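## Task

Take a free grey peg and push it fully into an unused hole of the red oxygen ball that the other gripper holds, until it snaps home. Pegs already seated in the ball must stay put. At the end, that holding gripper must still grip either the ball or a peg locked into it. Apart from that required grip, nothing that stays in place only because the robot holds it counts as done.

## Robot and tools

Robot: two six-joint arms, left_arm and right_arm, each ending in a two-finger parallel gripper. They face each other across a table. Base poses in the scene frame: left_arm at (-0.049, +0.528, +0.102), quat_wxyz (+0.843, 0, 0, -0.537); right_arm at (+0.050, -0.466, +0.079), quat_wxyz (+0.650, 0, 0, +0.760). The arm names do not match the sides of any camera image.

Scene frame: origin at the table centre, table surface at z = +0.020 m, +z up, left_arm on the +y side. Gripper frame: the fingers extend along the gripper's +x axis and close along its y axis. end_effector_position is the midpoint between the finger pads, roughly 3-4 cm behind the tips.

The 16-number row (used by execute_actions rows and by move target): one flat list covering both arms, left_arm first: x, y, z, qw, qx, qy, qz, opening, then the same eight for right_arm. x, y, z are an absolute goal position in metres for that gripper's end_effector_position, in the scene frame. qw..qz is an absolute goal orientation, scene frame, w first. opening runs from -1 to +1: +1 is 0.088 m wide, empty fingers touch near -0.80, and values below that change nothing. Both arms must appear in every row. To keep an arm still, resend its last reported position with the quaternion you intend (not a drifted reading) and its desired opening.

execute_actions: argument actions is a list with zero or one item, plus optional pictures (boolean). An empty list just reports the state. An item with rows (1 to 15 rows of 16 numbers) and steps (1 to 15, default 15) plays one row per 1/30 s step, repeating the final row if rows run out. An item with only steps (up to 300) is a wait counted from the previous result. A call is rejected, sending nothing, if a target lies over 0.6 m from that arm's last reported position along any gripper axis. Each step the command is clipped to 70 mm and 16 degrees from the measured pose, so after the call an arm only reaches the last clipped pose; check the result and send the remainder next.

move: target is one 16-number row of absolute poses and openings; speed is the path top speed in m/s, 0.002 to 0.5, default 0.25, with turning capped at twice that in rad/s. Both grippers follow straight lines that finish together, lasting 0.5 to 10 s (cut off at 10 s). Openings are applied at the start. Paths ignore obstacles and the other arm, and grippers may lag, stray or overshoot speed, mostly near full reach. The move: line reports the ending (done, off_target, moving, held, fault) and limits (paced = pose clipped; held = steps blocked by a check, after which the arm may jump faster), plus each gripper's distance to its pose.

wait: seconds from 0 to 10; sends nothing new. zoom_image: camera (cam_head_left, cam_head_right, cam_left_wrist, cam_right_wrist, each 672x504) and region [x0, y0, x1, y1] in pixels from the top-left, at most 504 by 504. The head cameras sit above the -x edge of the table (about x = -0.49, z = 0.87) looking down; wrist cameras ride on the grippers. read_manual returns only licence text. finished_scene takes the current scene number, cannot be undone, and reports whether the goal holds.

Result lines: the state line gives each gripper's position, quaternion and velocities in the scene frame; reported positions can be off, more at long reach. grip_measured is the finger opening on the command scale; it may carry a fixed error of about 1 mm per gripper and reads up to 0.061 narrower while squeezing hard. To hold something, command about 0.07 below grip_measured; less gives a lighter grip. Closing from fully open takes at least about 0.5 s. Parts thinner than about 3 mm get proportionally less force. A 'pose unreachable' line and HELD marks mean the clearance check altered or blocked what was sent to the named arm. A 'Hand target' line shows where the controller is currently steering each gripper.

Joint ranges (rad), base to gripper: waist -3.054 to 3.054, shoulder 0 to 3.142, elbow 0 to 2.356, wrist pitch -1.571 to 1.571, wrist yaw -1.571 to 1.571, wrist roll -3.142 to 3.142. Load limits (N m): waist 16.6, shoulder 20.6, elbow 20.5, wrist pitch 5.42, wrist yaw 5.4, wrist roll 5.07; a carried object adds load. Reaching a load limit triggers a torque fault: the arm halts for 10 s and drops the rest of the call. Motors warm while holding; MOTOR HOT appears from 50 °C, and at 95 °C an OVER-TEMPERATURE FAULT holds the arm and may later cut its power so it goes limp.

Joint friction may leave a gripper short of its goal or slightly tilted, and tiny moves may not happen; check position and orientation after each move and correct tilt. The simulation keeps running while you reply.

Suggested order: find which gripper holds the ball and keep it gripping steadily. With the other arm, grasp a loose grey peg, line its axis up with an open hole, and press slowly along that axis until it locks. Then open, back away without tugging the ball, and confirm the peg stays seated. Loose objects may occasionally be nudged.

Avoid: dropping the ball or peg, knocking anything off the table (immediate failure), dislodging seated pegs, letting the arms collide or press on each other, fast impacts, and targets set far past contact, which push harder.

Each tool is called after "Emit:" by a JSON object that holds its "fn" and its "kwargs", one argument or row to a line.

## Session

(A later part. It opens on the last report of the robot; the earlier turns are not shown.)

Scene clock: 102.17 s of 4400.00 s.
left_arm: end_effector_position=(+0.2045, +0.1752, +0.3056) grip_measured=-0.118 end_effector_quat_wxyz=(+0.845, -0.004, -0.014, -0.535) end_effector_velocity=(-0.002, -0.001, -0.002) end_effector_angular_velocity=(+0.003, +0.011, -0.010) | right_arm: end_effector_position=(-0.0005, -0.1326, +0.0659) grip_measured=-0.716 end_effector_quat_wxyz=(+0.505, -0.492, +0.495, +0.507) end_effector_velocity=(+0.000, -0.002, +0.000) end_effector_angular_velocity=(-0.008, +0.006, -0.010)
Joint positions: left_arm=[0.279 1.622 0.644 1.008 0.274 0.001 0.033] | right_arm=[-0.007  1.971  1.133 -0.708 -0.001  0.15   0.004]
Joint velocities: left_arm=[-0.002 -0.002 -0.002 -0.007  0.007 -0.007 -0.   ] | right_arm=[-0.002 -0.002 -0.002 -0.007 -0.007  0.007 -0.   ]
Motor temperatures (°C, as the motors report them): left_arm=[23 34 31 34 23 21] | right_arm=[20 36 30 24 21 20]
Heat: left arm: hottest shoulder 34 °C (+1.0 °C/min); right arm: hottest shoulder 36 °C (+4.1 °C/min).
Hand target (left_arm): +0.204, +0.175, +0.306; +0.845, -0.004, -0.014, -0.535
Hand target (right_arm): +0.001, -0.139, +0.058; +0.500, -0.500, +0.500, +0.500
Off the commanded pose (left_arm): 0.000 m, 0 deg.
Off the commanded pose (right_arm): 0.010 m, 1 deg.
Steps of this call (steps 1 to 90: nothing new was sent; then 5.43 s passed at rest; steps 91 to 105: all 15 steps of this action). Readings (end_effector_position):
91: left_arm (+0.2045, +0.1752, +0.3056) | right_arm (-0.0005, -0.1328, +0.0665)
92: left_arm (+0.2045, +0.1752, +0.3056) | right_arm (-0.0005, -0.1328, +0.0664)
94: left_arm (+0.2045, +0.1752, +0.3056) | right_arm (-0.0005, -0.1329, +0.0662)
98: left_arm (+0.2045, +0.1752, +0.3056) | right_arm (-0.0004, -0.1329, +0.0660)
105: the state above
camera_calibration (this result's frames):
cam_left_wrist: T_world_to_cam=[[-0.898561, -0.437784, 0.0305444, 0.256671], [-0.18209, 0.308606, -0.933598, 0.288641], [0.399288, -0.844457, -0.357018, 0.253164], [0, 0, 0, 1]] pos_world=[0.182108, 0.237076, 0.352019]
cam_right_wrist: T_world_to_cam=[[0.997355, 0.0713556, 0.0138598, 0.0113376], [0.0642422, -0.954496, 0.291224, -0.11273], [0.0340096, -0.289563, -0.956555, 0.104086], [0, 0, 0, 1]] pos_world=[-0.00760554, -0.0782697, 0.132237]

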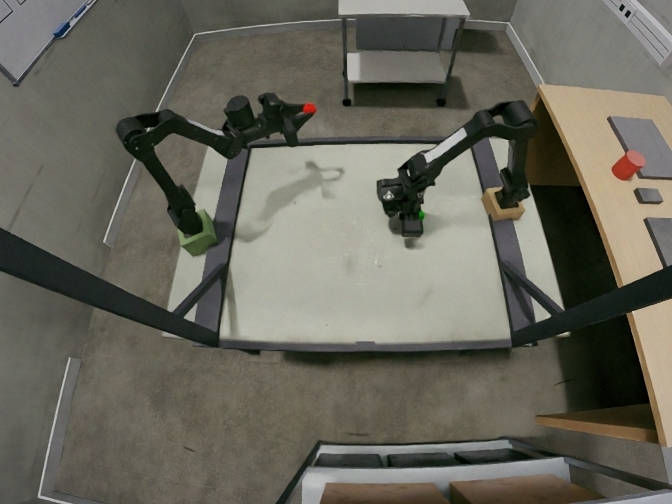

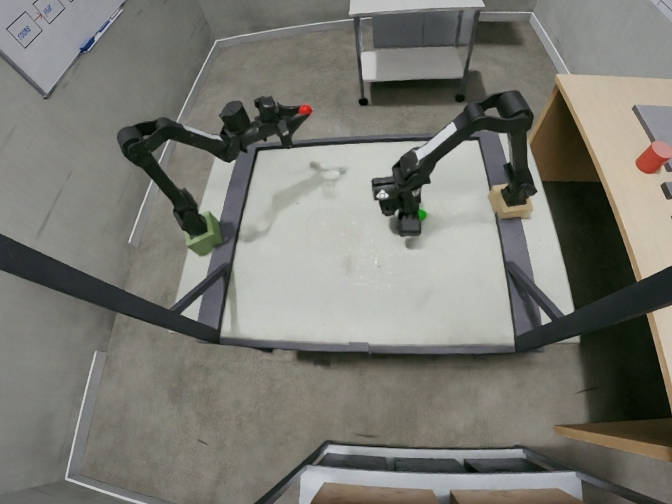

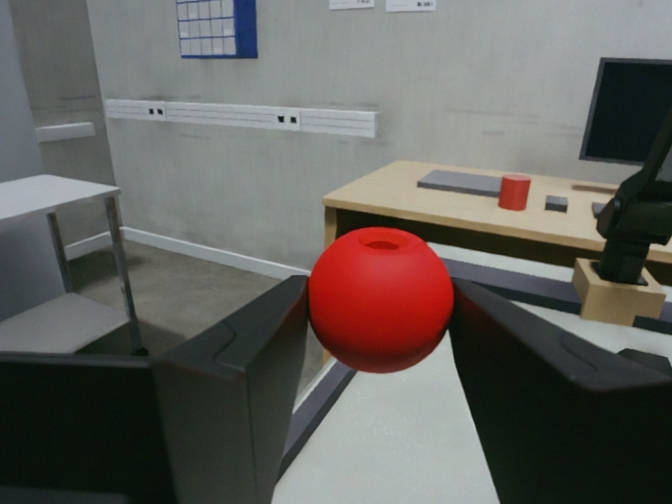

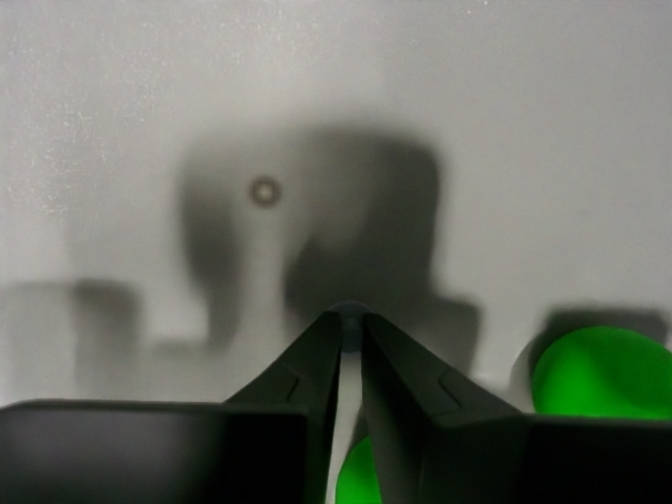

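Emit:
{"fn": "move", "kwargs": {
  "target": [0.0304,0.0209,0.1575,0.9174,0.2091,0.0560,-0.3340,-0.19, 0.046,-0.085,0.262,0.6091,0.3840,0.6883,-0.0883,-0.79],
  "speed": 0.3
}}

Scene clock: 122.87 s of 4400.00 s.
left_arm: end_effector_position=(+0.0298, +0.0227, +0.1631) grip_measured=-0.118 end_effector_quat_wxyz=(+0.918, +0.206, +0.054, -0.335) end_effector_velocity=(-0.002, -0.001, -0.000) end_effector_angular_velocity=(+0.007, +0.006, -0.007) | right_arm: end_effector_position=(+0.0466, -0.0856, +0.2575) grip_measured=-0.716 end_effector_quat_wxyz=(+0.611, +0.380, +0.688, -0.092) end_effector_velocity=(+0.002, -0.005, -0.002) end_effector_angular_velocity=(-0.023, -0.016, +0.015)
Joint positions: left_arm=[-0.526  2.244  1.182  0.637 -0.959  0.004  0.033] | right_arm=[-0.129  1.642  1.442 -0.949  0.047  2.285  0.004]
Joint velocities: left_arm=[-0.002 -0.002  0.007 -0.022  0.007 -0.007  0.   ] | right_arm=[-0.002 -0.002 -0.002 -0.022  0.007 -0.022  0.   ]
Motor temperatures (°C, as the motors report them): left_arm=[23 34 31 34 23 21] | right_arm=[20 37 30 23 21 20]
Heat: left arm: hottest shoulder 34 °C (+0.0 °C/min); right arm: hottest shoulder 37 °C (+3.0 °C/min).
Hand target (left_arm): +0.029, +0.021, +0.158; +0.917, +0.209, +0.055, -0.335
Hand target (right_arm): +0.046, -0.085, +0.262; +0.610, +0.384, +0.688, -0.088
Off the commanded pose (left_arm): 0.006 m, 0 deg.
Off the commanded pose (right_arm): 0.005 m, 1 deg.
After step 90, 13.43 s passed at rest.
move: done
camera_calibration (this result's frames):
cam_left_wrist: T_world_to_cam=[[-0.629369, -0.712868, -0.309376, 0.090958], [-0.284611, 0.5819, -0.761832, 0.139751], [0.723112, -0.391422, -0.56912, 0.157934], [0, 0, 0, 1]] pos_world=[-0.0171826, 0.0453385, 0.224491]
cam_right_wrist: T_world_to_cam=[[-0.578748, -0.741732, -0.338946, 0.0530337], [-0.78175, 0.38626, 0.489561, -0.0235162], [-0.232201, 0.548303, -0.803397, 0.344127], [0, 0, 0, 1]] pos_world=[0.092216, -0.140266, 0.305959]

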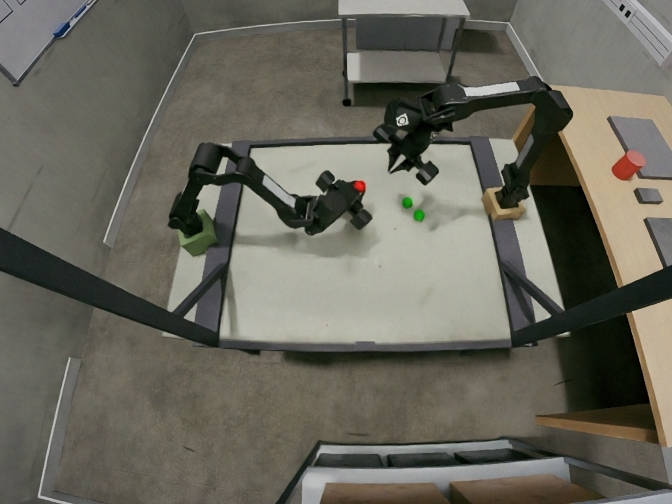

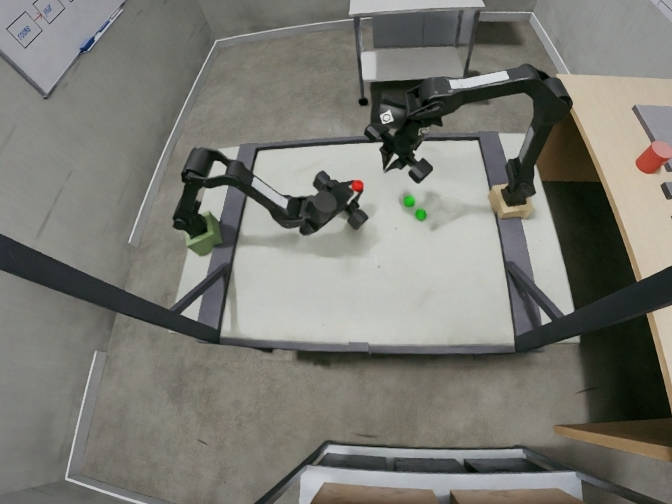

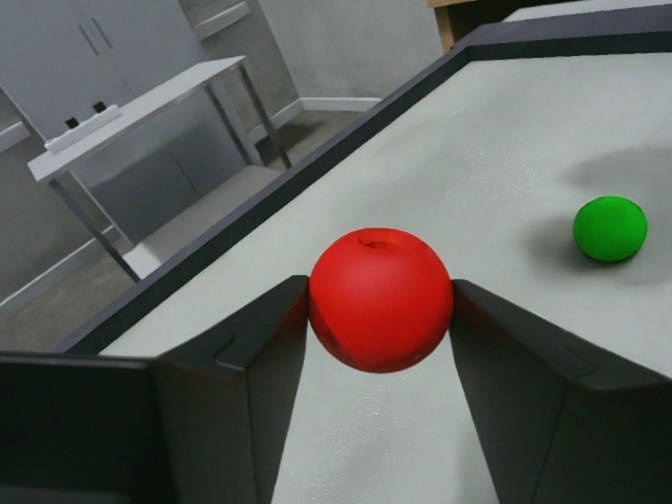

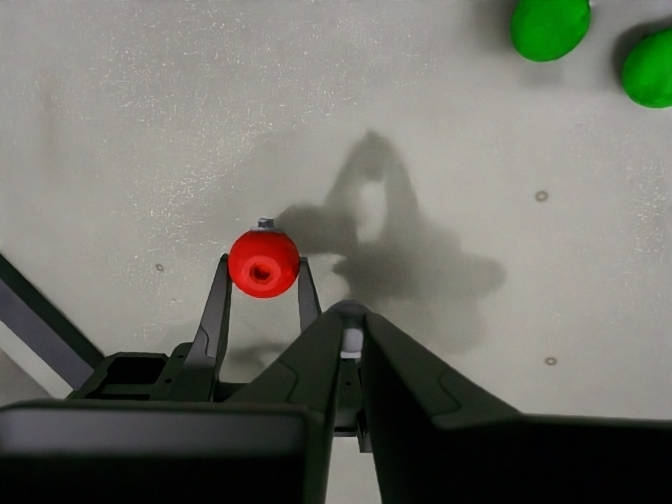

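Emit:
{"fn": "zoom_image", "kwargs": {
  "camera": "cam_right_wrist",
  "region": [210,205,320,315]
}}

Emit:
{"fn": "zoom_image", "kwargs": {
  "camera": "cam_left_wrist",
  "region": [300,215,460,385]
}}

Region (210, 205, 320, 315) of cam_right_wrist's 672x504 image, scaled by 4.582, with more detail than that image has.

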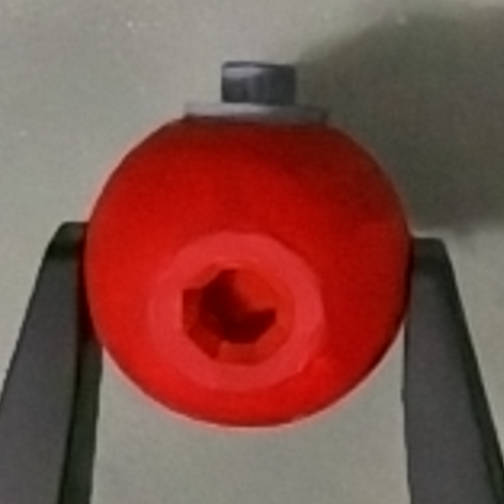

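Region (300, 215, 460, 385) of cam_left_wrist's 672x504 image, scaled by 2.965, with more detail than that image has; it fills the left 474 columns of this view, and the rest is white.

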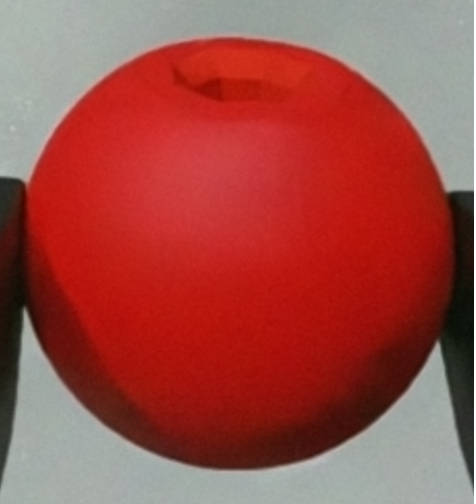

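Emit:
{"fn": "move", "kwargs": {
  "target": [0.0298,0.0227,0.1631,0.918,0.206,0.054,-0.335,-0.19, 0.0538,-0.0208,0.2047,0.6112,0.3807,0.6878,-0.0921,-0.79],
  "speed": 0.1
}}

Emit:
{"fn": "zoom_image", "kwargs": {
  "camera": "cam_left_wrist",
  "region": [310,110,460,270]
}}

Emit:
{"fn": "zoom_image", "kwargs": {
  "camera": "cam_right_wrist",
  "region": [270,200,430,360]
}}

Scene clock: 152.07 s of 4400.00 s.
left_arm: end_effector_position=(+0.0299, +0.0227, +0.1629) grip_measured=-0.118 end_effector_quat_wxyz=(+0.918, +0.206, +0.054, -0.335) end_effector_velocity=(-0.000, +0.001, +0.002) end_effector_angular_velocity=(+0.008, -0.008, +0.002) | right_arm: end_effector_position=(+0.0536, -0.0234, +0.2078) grip_measured=-0.716 end_effector_quat_wxyz=(+0.611, +0.383, +0.687, -0.090) end_effector_velocity=(-0.002, -0.002, -0.003) end_effector_angular_velocity=(-0.013, +0.011, +0.027)
Joint positions: left_arm=[-0.526  2.245  1.182  0.635 -0.96   0.004  0.033] | right_arm=[-0.151  1.882  1.531 -0.79   0.042  2.267  0.004]
Joint velocities: left_arm=[-0.002 -0.007 -0.002 -0.007 -0.007  0.007  0.   ] | right_arm=[-0.002  0.002 -0.002 -0.007 -0.022 -0.022  0.   ]
Motor temperatures (°C, as the motors report them): left_arm=[23 37 32 33 23 21] | right_arm=[20 39 33 24 21 20]
Heat: left arm: hottest shoulder 37 °C (+3.0 °C/min); right arm: hottest shoulder 39 °C (+3.0 °C/min).
Hand target (left_arm): +0.030, +0.023, +0.163; +0.918, +0.206, +0.054, -0.335
Hand target (right_arm): +0.054, -0.021, +0.204; +0.611, +0.381, +0.688, -0.092
Off the commanded pose (left_arm): 0.000 m, 0 deg.
Off the commanded pose (right_arm): 0.004 m, 0 deg.
After step 90, 24.83 s passed at rest.
move: done
camera_calibration (this result's frames):
cam_left_wrist: T_world_to_cam=[[-0.629047, -0.712886, -0.30999, 0.0910327], [-0.284841, 0.582409, -0.761357, 0.139504], [0.723302, -0.390631, -0.569422, 0.15783], [0, 0, 0, 1]] pos_world=[-0.0171584, 0.0453007, 0.224304]
cam_right_wrist: T_world_to_cam=[[-0.579709, -0.738202, -0.344958, 0.0877666], [-0.782058, 0.38523, 0.489881, -0.017895], [-0.228743, 0.553765, -0.800638, 0.271044], [0, 0, 0, 1]] pos_world=[0.0988834, -0.0784115, 0.25605]

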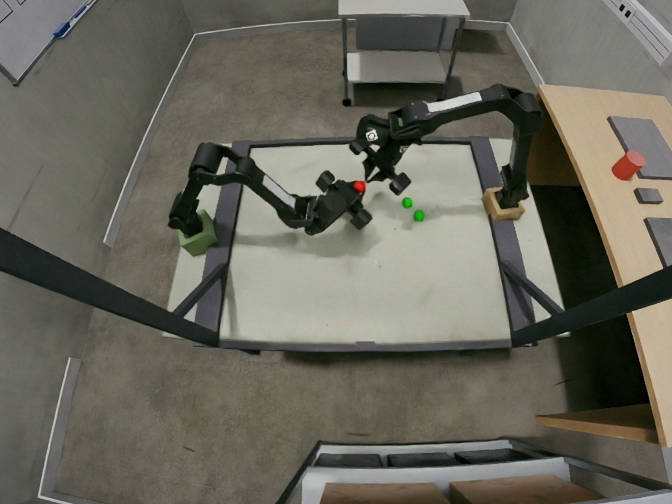

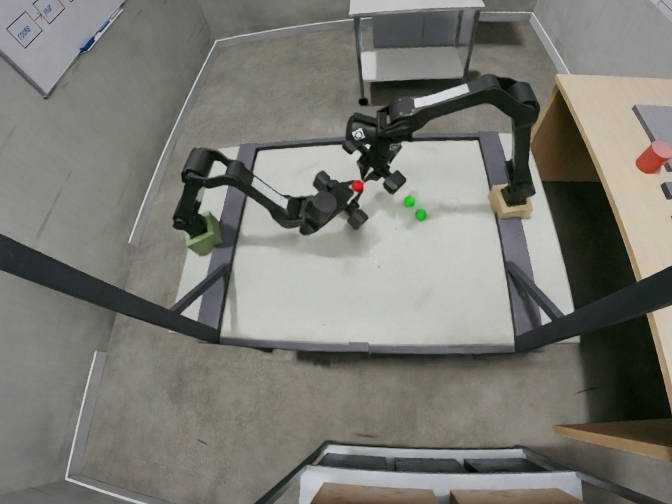

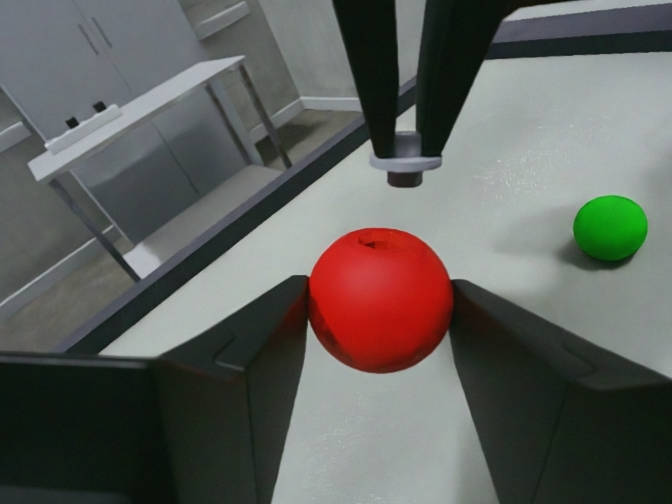

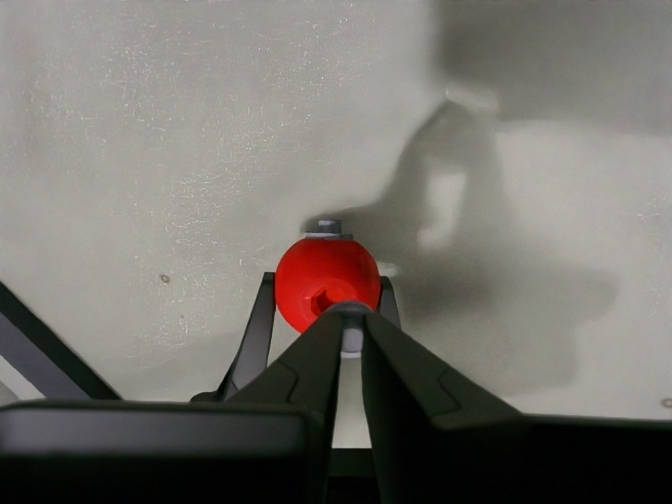

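Region (310, 110, 460, 270) of cam_left_wrist's 672x504 image, scaled by 3.150, with more detail than that image has; it fills the left 472 columns of this view, and the rest is white.

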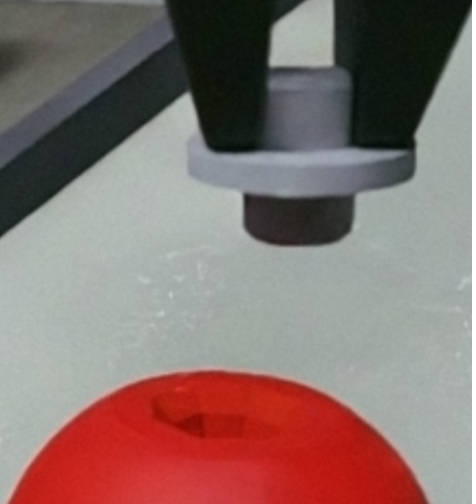

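Region (270, 200, 430, 360) of cam_right_wrist's 672x504 image, scaled by 3.150, with more detail than that image has.

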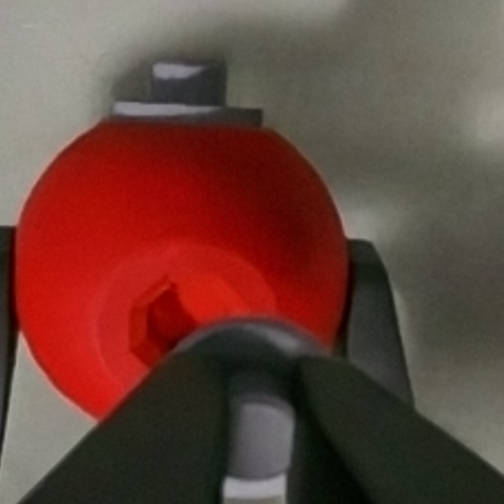

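Emit:
{"fn": "move", "kwargs": {
  "target": [0.0298,0.0227,0.1631,0.918,0.206,0.054,-0.335,-0.19, 0.0542,-0.0121,0.2003,0.6112,0.3807,0.6878,-0.0921,-0.79],
  "speed": 0.04
}}

Emit:
{"fn": "zoom_image", "kwargs": {
  "camera": "cam_left_wrist",
  "region": [320,140,450,270]
}}

Emit:
{"fn": "zoom_image", "kwargs": {
  "camera": "cam_right_wrist",
  "region": [270,200,430,360]
}}

Scene clock: 191.13 s of 4400.00 s.
left_arm: end_effector_position=(+0.0299, +0.0227, +0.1629) grip_measured=-0.118 end_effector_quat_wxyz=(+0.918, +0.206, +0.054, -0.335) end_effector_velocity=(-0.002, -0.001, +0.001) end_effector_angular_velocity=(-0.024, +0.017, -0.004) | right_arm: end_effector_position=(+0.0536, -0.0149, +0.2034) grip_measured=-0.716 end_effector_quat_wxyz=(+0.611, +0.382, +0.687, -0.090) end_effector_velocity=(-0.004, +0.001, +0.004) end_effector_angular_velocity=(+0.007, +0.023, +0.005)
Joint positions: left_arm=[-0.526  2.245  1.182  0.635 -0.96   0.004  0.033] | right_arm=[-0.151  1.918  1.561 -0.786  0.041  2.266  0.004]
Joint velocities: left_arm=[-0.002 -0.002 -0.002  0.007  0.007 -0.022 -0.   ] | right_arm=[ 0.002 -0.002  0.012 -0.007 -0.022  0.007 -0.   ]
Motor temperatures (°C, as the motors report them): left_arm=[23 43 31 33 23 21] | right_arm=[20 39 35 25 21 20]
Heat: left arm: hottest shoulder 43 °C (+8.1 °C/min); right arm: hottest shoulder 39 °C (+1.0 °C/min).
Hand target (left_arm): +0.030, +0.023, +0.163; +0.918, +0.206, +0.054, -0.335
Hand target (right_arm): +0.054, -0.012, +0.200; +0.611, +0.381, +0.688, -0.092
Off the commanded pose (left_arm): 0.000 m, 0 deg.
Off the commanded pose (right_arm): 0.004 m, 0 deg.
After step 90, 35.33 s passed at rest.
move: done
camera_calibration (this result's frames):
cam_left_wrist: T_world_to_cam=[[-0.629047, -0.712886, -0.30999, 0.0910327], [-0.284841, 0.582409, -0.761357, 0.139504], [0.723302, -0.390631, -0.569422, 0.15783], [0, 0, 0, 1]] pos_world=[-0.0171584, 0.0453007, 0.224304]
cam_right_wrist: T_world_to_cam=[[-0.579682, -0.738766, -0.343792, 0.0922408], [-0.781908, 0.38558, 0.489846, -0.0189633], [-0.229322, 0.552769, -0.801161, 0.262888], [0, 0, 0, 1]] pos_world=[0.0989288, -0.0698598, 0.251616]

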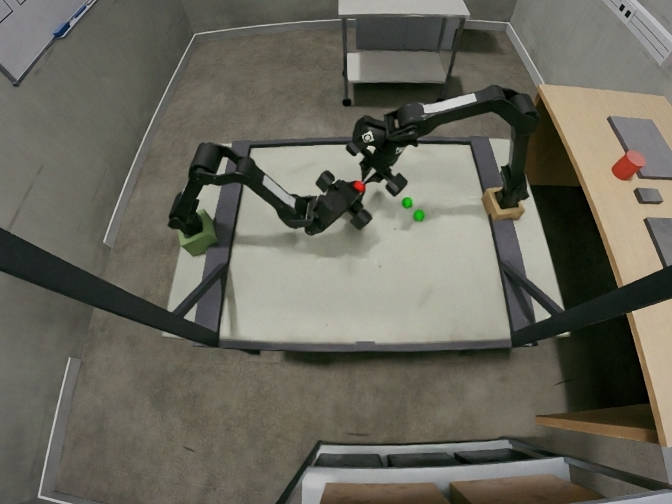

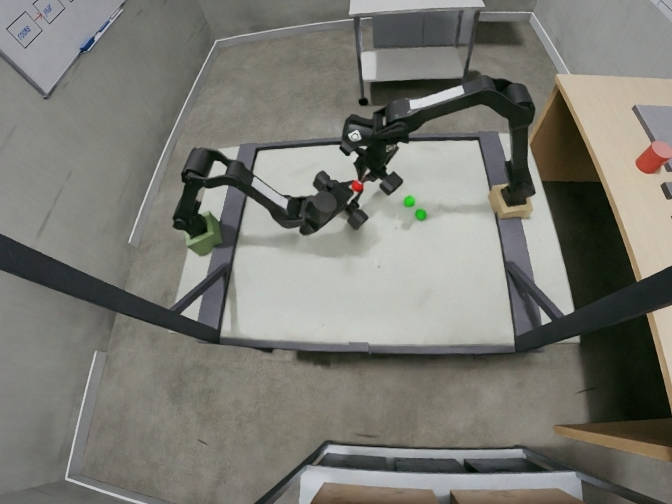

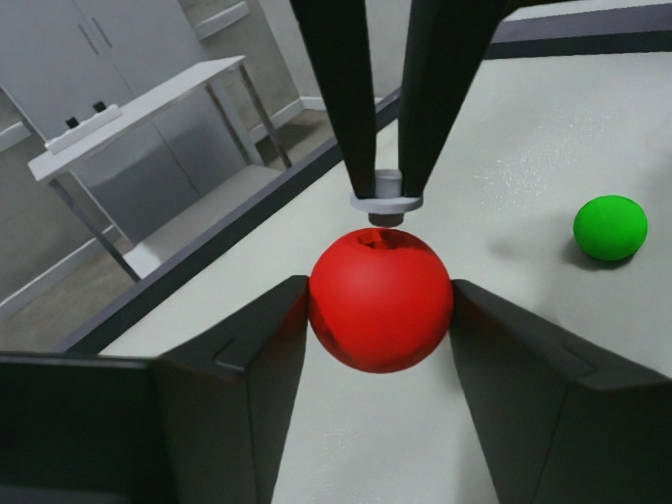

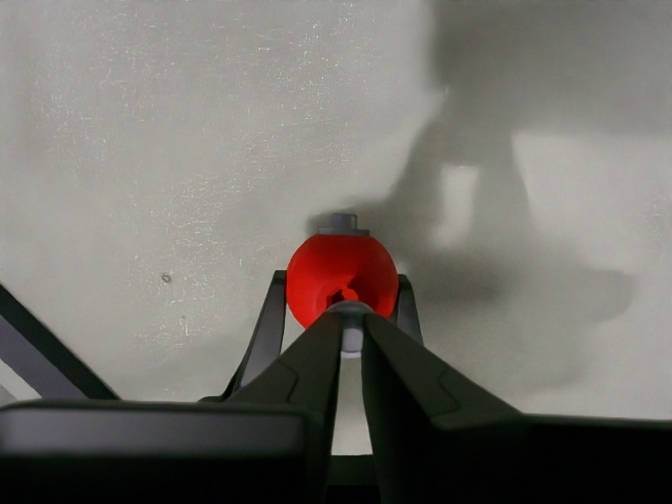

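Region (320, 140, 450, 270) of cam_left_wrist's 672x504 image, scaled by 3.877, with more detail than that image has.

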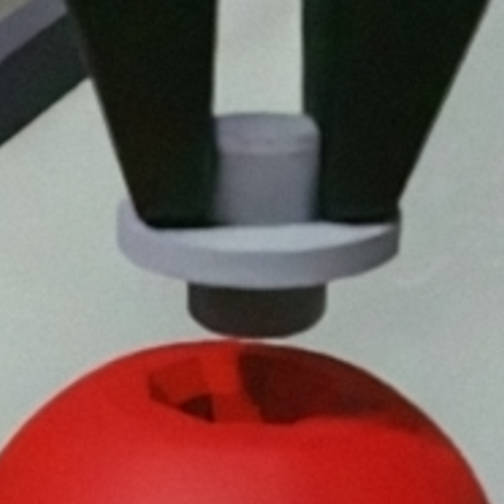

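Region (270, 200, 430, 360) of cam_right_wrist's 672x504 image, scaled by 3.150, with more detail than that image has.

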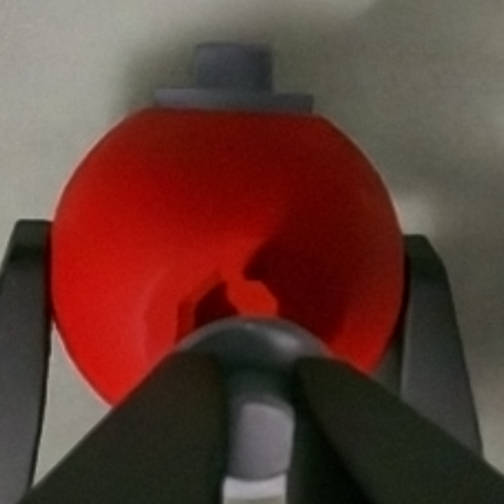

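Emit:
{"fn": "move", "kwargs": {
  "target": [0.0298,0.0227,0.1631,0.918,0.206,0.054,-0.335,-0.19, 0.0556,-0.0101,0.1973,0.6112,0.3807,0.6878,-0.0921,-0.79],
  "speed": 0.02
}}

Emit:
{"fn": "zoom_image", "kwargs": {
  "camera": "cam_left_wrist",
  "region": [330,170,435,275]
}}

Emit:
{"fn": "zoom_image", "kwargs": {
  "camera": "cam_right_wrist",
  "region": [285,235,415,365]
}}

Scene clock: 237.67 s of 4400.00 s.
left_arm: end_effector_position=(+0.0299, +0.0227, +0.1629) grip_measured=-0.118 end_effector_quat_wxyz=(+0.918, +0.206, +0.054, -0.335) end_effector_velocity=(-0.003, +0.002, -0.002) end_effector_angular_velocity=(-0.005, +0.009, +0.005) | right_arm: end_effector_position=(+0.0551, -0.0128, +0.2007) grip_measured=-0.716 end_effector_quat_wxyz=(+0.611, +0.383, +0.687, -0.090) end_effector_velocity=(+0.000, -0.001, +0.001) end_effector_angular_velocity=(-0.002, +0.010, -0.006)
Joint positions: left_arm=[-0.526  2.245  1.182  0.635 -0.96   0.004  0.033] | right_arm=[-0.155  1.927  1.563 -0.778  0.04   2.263  0.004]
Joint velocities: left_arm=[-0.007 -0.002 -0.007 -0.007 -0.007 -0.022  0.   ] | right_arm=[-0.002 -0.002  0.002 -0.007 -0.007  0.007 -0.   ]
Motor temperatures (°C, as the motors report them): left_arm=[23 46 31 33 23 21] | right_arm=[20 40 36 25 21 20]
Heat: left arm: hottest shoulder 46 °C (+5.0 °C/min); right arm: hottest shoulder 40 °C (+1.0 °C/min).
Hand target (left_arm): +0.030, +0.023, +0.163; +0.918, +0.206, +0.054, -0.335
Hand target (right_arm): +0.056, -0.010, +0.197; +0.611, +0.381, +0.688, -0.092
Off the commanded pose (left_arm): 0.000 m, 0 deg.
Off the commanded pose (right_arm): 0.004 m, 0 deg.
After step 90, 42.77 s passed at rest.
move: done
camera_calibration (this result's frames):
cam_left_wrist: T_world_to_cam=[[-0.629047, -0.712886, -0.30999, 0.0910327], [-0.284841, 0.582409, -0.761357, 0.139504], [0.723302, -0.390631, -0.569422, 0.15783], [0, 0, 0, 1]] pos_world=[-0.0171584, 0.0453007, 0.224304]
cam_right_wrist: T_world_to_cam=[[-0.579712, -0.738555, -0.344194, 0.0938806], [-0.782011, 0.385632, 0.489639, -0.0172398], [-0.228893, 0.553014, -0.801114, 0.259946], [0, 0, 0, 1]] pos_world=[0.100442, -0.0677693, 0.249001]

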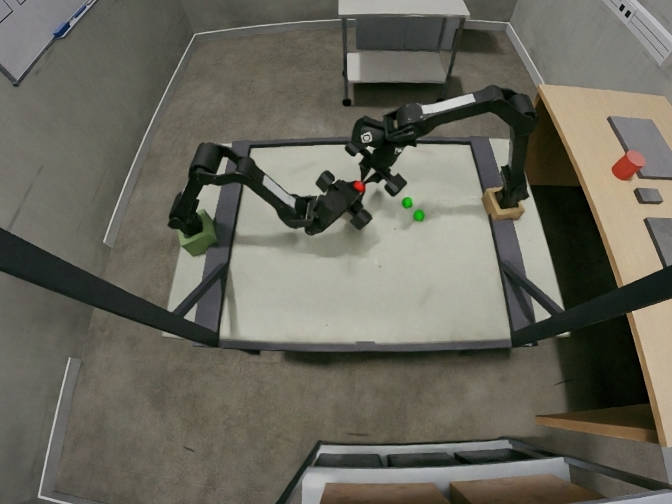

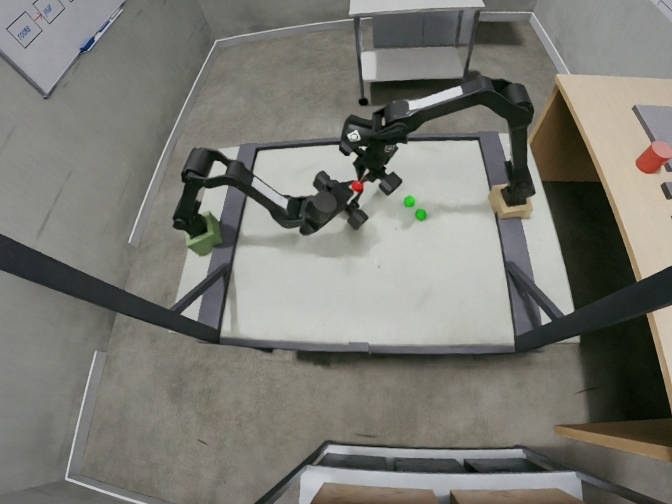

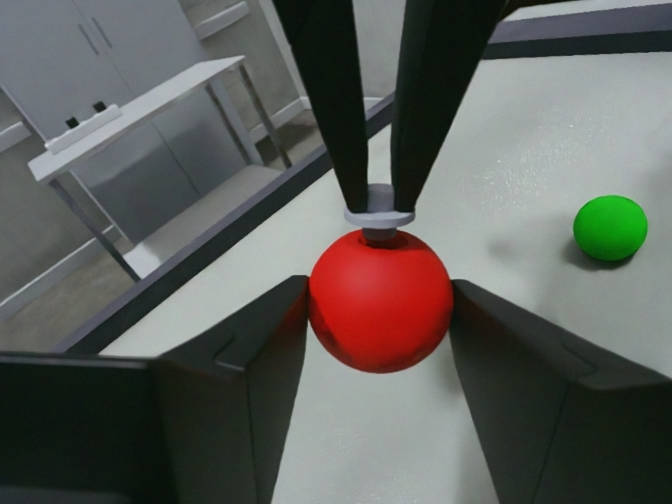

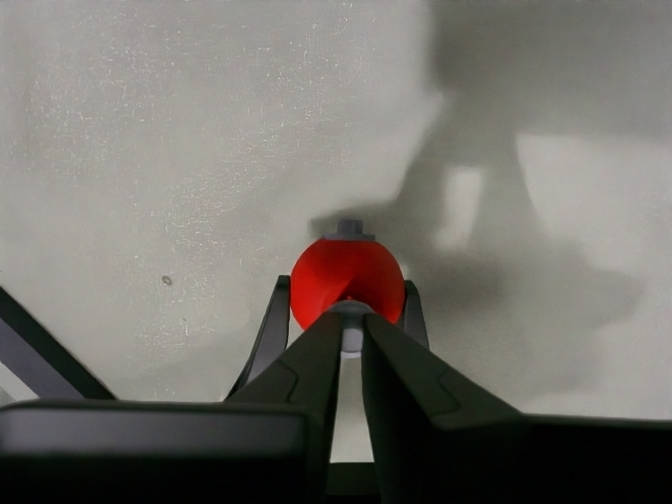

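Region (330, 170, 435, 275) of cam_left_wrist's 672x504 image, scaled by 4.800, with more detail than that image has.

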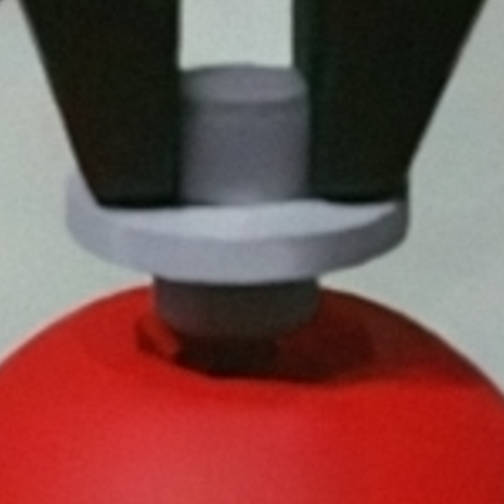

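Region (285, 235, 415, 365) of cam_right_wrist's 672x504 image, scaled by 3.877, with more detail than that image has.

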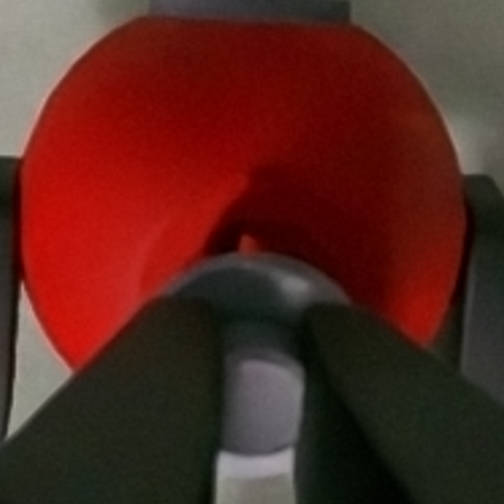

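Emit:
{"fn": "move", "kwargs": {
  "target": [0.0298,0.0227,0.1631,0.918,0.206,0.054,-0.335,-0.20, 0.0556,-0.0149,0.1885,0.6150,0.3746,0.6869,-0.0990,-0.79],
  "speed": 0.02
}}

Emit:
{"fn": "zoom_image", "kwargs": {
  "camera": "cam_left_wrist",
  "region": [330,170,435,275]
}}

Scene clock: 265.33 s of 4400.00 s.
left_arm: end_effector_position=(+0.0299, +0.0227, +0.1629) grip_measured=-0.118 end_effector_quat_wxyz=(+0.918, +0.206, +0.054, -0.335) end_effector_velocity=(-0.004, -0.000, -0.001) end_effector_angular_velocity=(+0.002, +0.007, -0.012) | right_arm: end_effector_position=(+0.0551, -0.0130, +0.1989) grip_measured=-0.716 end_effector_quat_wxyz=(+0.611, +0.383, +0.687, -0.090) end_effector_velocity=(+0.004, +0.001, +0.001) end_effector_angular_velocity=(+0.008, -0.017, -0.018)
Joint positions: left_arm=[-0.526  2.245  1.182  0.635 -0.96   0.004  0.033] | right_arm=[-0.155  1.927  1.556 -0.771  0.04   2.263  0.004]
Joint velocities: left_arm=[-0.007 -0.002 -0.002 -0.007  0.007 -0.007 -0.   ] | right_arm=[-0.002 -0.002 -0.002  0.007  0.022  0.007 -0.   ]
Motor temperatures (°C, as the motors report them): left_arm=[23 47 31 33 23 21] | right_arm=[20 41 36 25 21 20]
Heat: left arm: hottest shoulder 47 °C (+3.0 °C/min); right arm: hottest shoulder 41 °C (+1.0 °C/min).
Hand target (left_arm): +0.030, +0.023, +0.163; +0.918, +0.206, +0.054, -0.335
Hand target (right_arm): +0.056, -0.015, +0.189; +0.615, +0.375, +0.687, -0.099
Off the commanded pose (left_arm): 0.000 m, 0 deg.
Off the commanded pose (right_arm): 0.011 m, 1 deg.
After step 90, 23.80 s passed at rest.
move: off_target (right_arm)
camera_calibration (this result's frames):
cam_left_wrist: T_world_to_cam=[[-0.629047, -0.712886, -0.30999, 0.0910327], [-0.284841, 0.582409, -0.761357, 0.139504], [0.723302, -0.390631, -0.569422, 0.15783], [0, 0, 0, 1]] pos_world=[-0.0171584, 0.0453007, 0.224304]
cam_right_wrist: T_world_to_cam=[[-0.579712, -0.738555, -0.344194, 0.0930856], [-0.782011, 0.385632, 0.489639, -0.0162621], [-0.228893, 0.553014, -0.801114, 0.258621], [0, 0, 0, 1]] pos_world=[0.100442, -0.068001, 0.247187]

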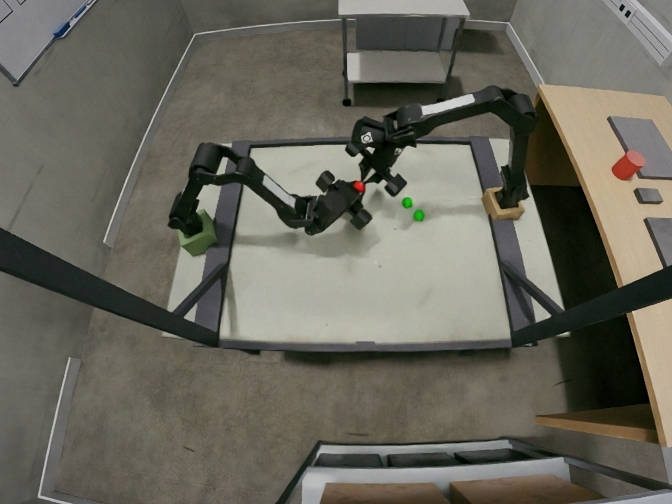

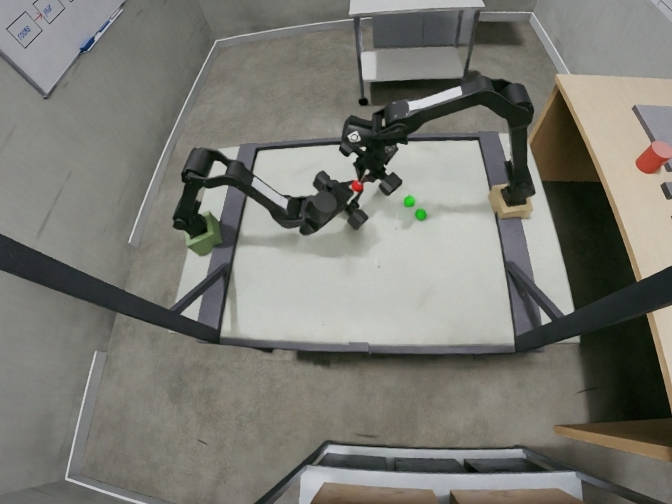

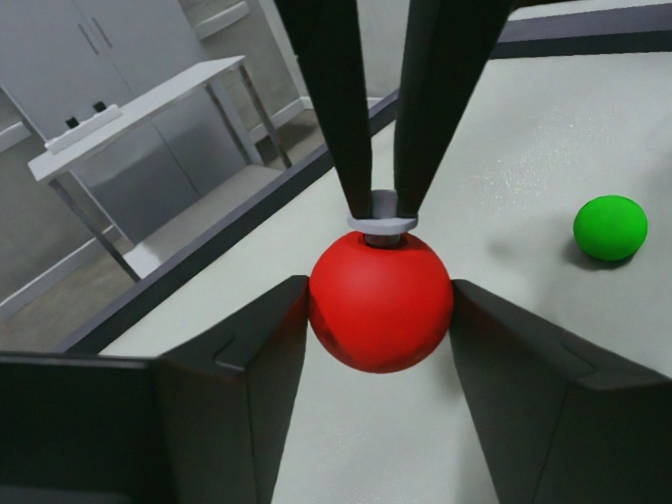

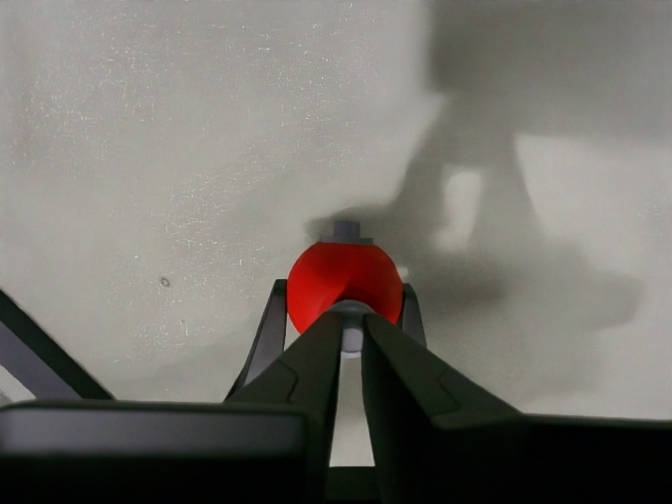

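Region (330, 170, 435, 275) of cam_left_wrist's 672x504 image, scaled by 4.800, with more detail than that image has.

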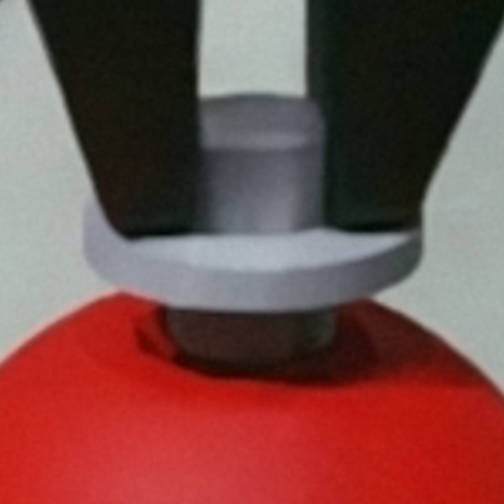

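Emit:
{"fn": "move", "kwargs": {
  "target": [0.0298,0.0227,0.1631,0.918,0.206,0.054,-0.335,-0.21, 0.0558,-0.0128,0.1840,0.6150,0.3746,0.6869,-0.0990,-0.79],
  "speed": 0.02
}}

Emit:
{"fn": "zoom_image", "kwargs": {
  "camera": "cam_left_wrist",
  "region": [330,170,435,275]
}}

Scene clock: 272.60 s of 4400.00 s.
left_arm: end_effector_position=(+0.0299, +0.0228, +0.1627) grip_measured=-0.118 end_effector_quat_wxyz=(+0.917, +0.207, +0.054, -0.335) end_effector_velocity=(-0.002, -0.000, -0.002) end_effector_angular_velocity=(+0.023, -0.003, -0.011) | right_arm: end_effector_position=(+0.0551, -0.0107, +0.1974) grip_measured=-0.716 end_effector_quat_wxyz=(+0.610, +0.384, +0.688, -0.088) end_effector_velocity=(+0.000, -0.002, +0.002) end_effector_angular_velocity=(-0.003, +0.004, +0.007)
Joint positions: left_arm=[-0.526  2.245  1.182  0.634 -0.96   0.004  0.033] | right_arm=[-0.155  1.932  1.555 -0.759  0.04   2.263  0.004]
Joint velocities: left_arm=[-0.002 -0.002  0.002 -0.022  0.007  0.007 -0.   ] | right_arm=[-0.002 -0.007 -0.002 -0.007 -0.007 -0.007 -0.   ]
Motor temperatures (°C, as the motors report them): left_arm=[23 47 31 33 23 21] | right_arm=[20 41 36 26 21 20]
Heat: left arm: hottest shoulder 47 °C (+3.0 °C/min); right arm: hottest shoulder 41 °C (+1.0 °C/min).
Hand target (left_arm): +0.030, +0.023, +0.163; +0.918, +0.206, +0.054, -0.335
Hand target (right_arm): +0.056, -0.013, +0.184; +0.615, +0.374, +0.687, -0.099
Off the commanded pose (left_arm): 0.000 m, 0 deg.
Off the commanded pose (right_arm): 0.014 m, 2 deg.
After step 90, 3.30 s passed at rest.
move: off_target (right_arm)
camera_calibration (this result's frames):
cam_left_wrist: T_world_to_cam=[[-0.629005, -0.712414, -0.311158, 0.0912192], [-0.284738, 0.583566, -0.76051, 0.13912], [0.723379, -0.389766, -0.569917, 0.157799], [0, 0, 0, 1]] pos_world=[-0.0171581, 0.0453046, 0.224118]
cam_right_wrist: T_world_to_cam=[[-0.579408, -0.73674, -0.34857, 0.0950856], [-0.782108, 0.382248, 0.492133, -0.0169606], [-0.229334, 0.557764, -0.797687, 0.255477], [0, 0, 0, 1]] pos_world=[0.100418, -0.0659593, 0.245281]

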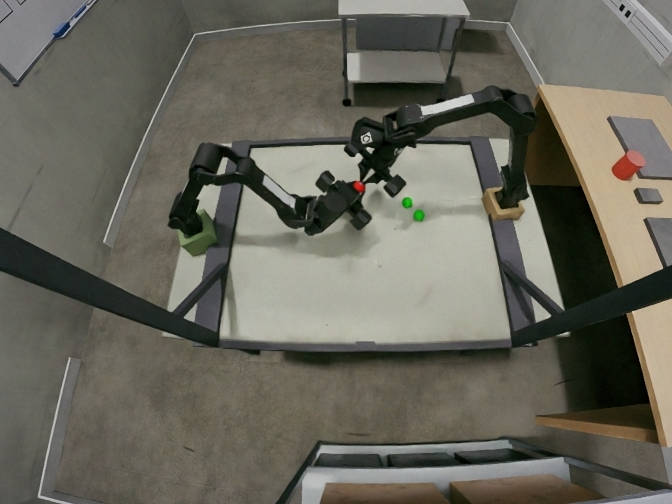

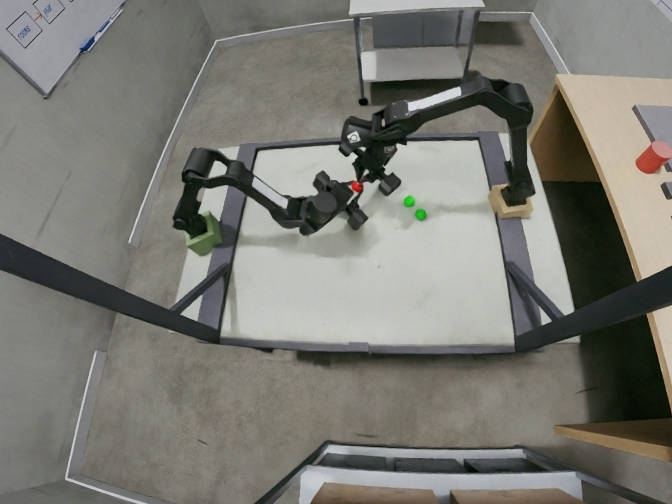

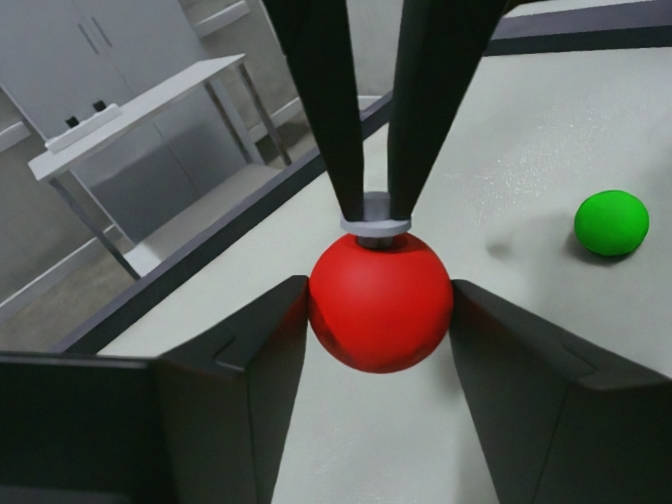

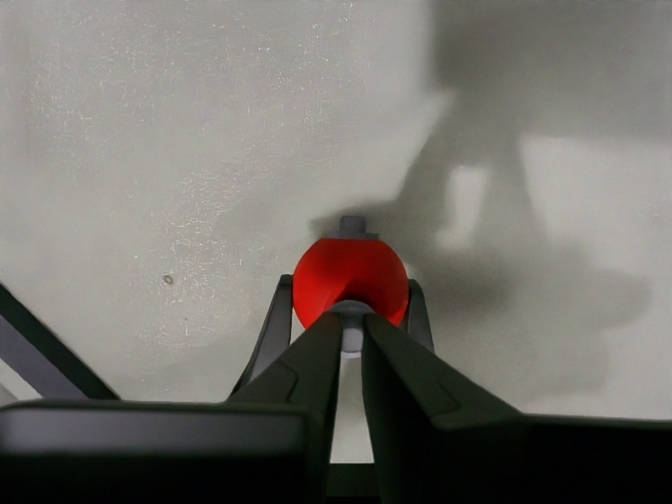

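Region (330, 170, 435, 275) of cam_left_wrist's 672x504 image, scaled by 4.800, with more detail than that image has.

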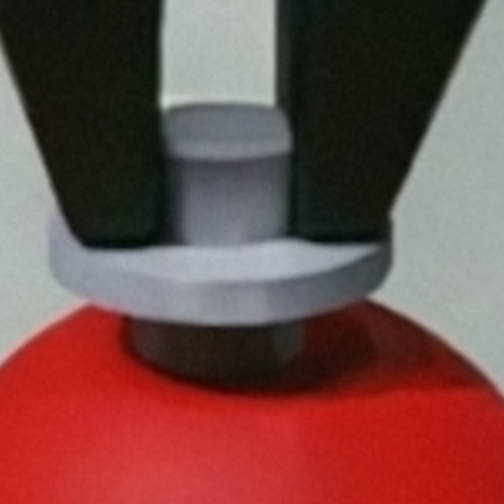

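Emit:
{"fn": "zoom_image", "kwargs": {
  "camera": "cam_right_wrist",
  "region": [285,235,415,365]
}}

Region (285, 235, 415, 365) of cam_right_wrist's 672x504 image, scaled by 3.877, with more detail than that image has.

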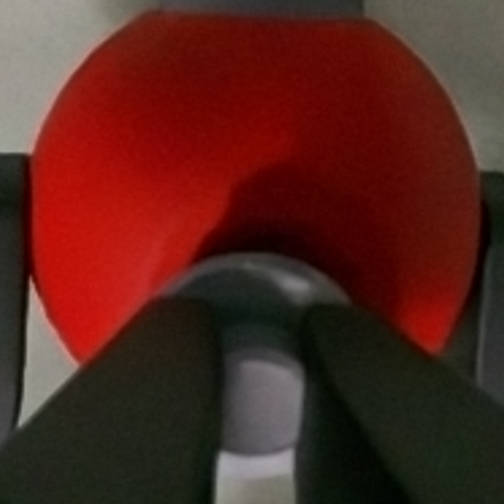

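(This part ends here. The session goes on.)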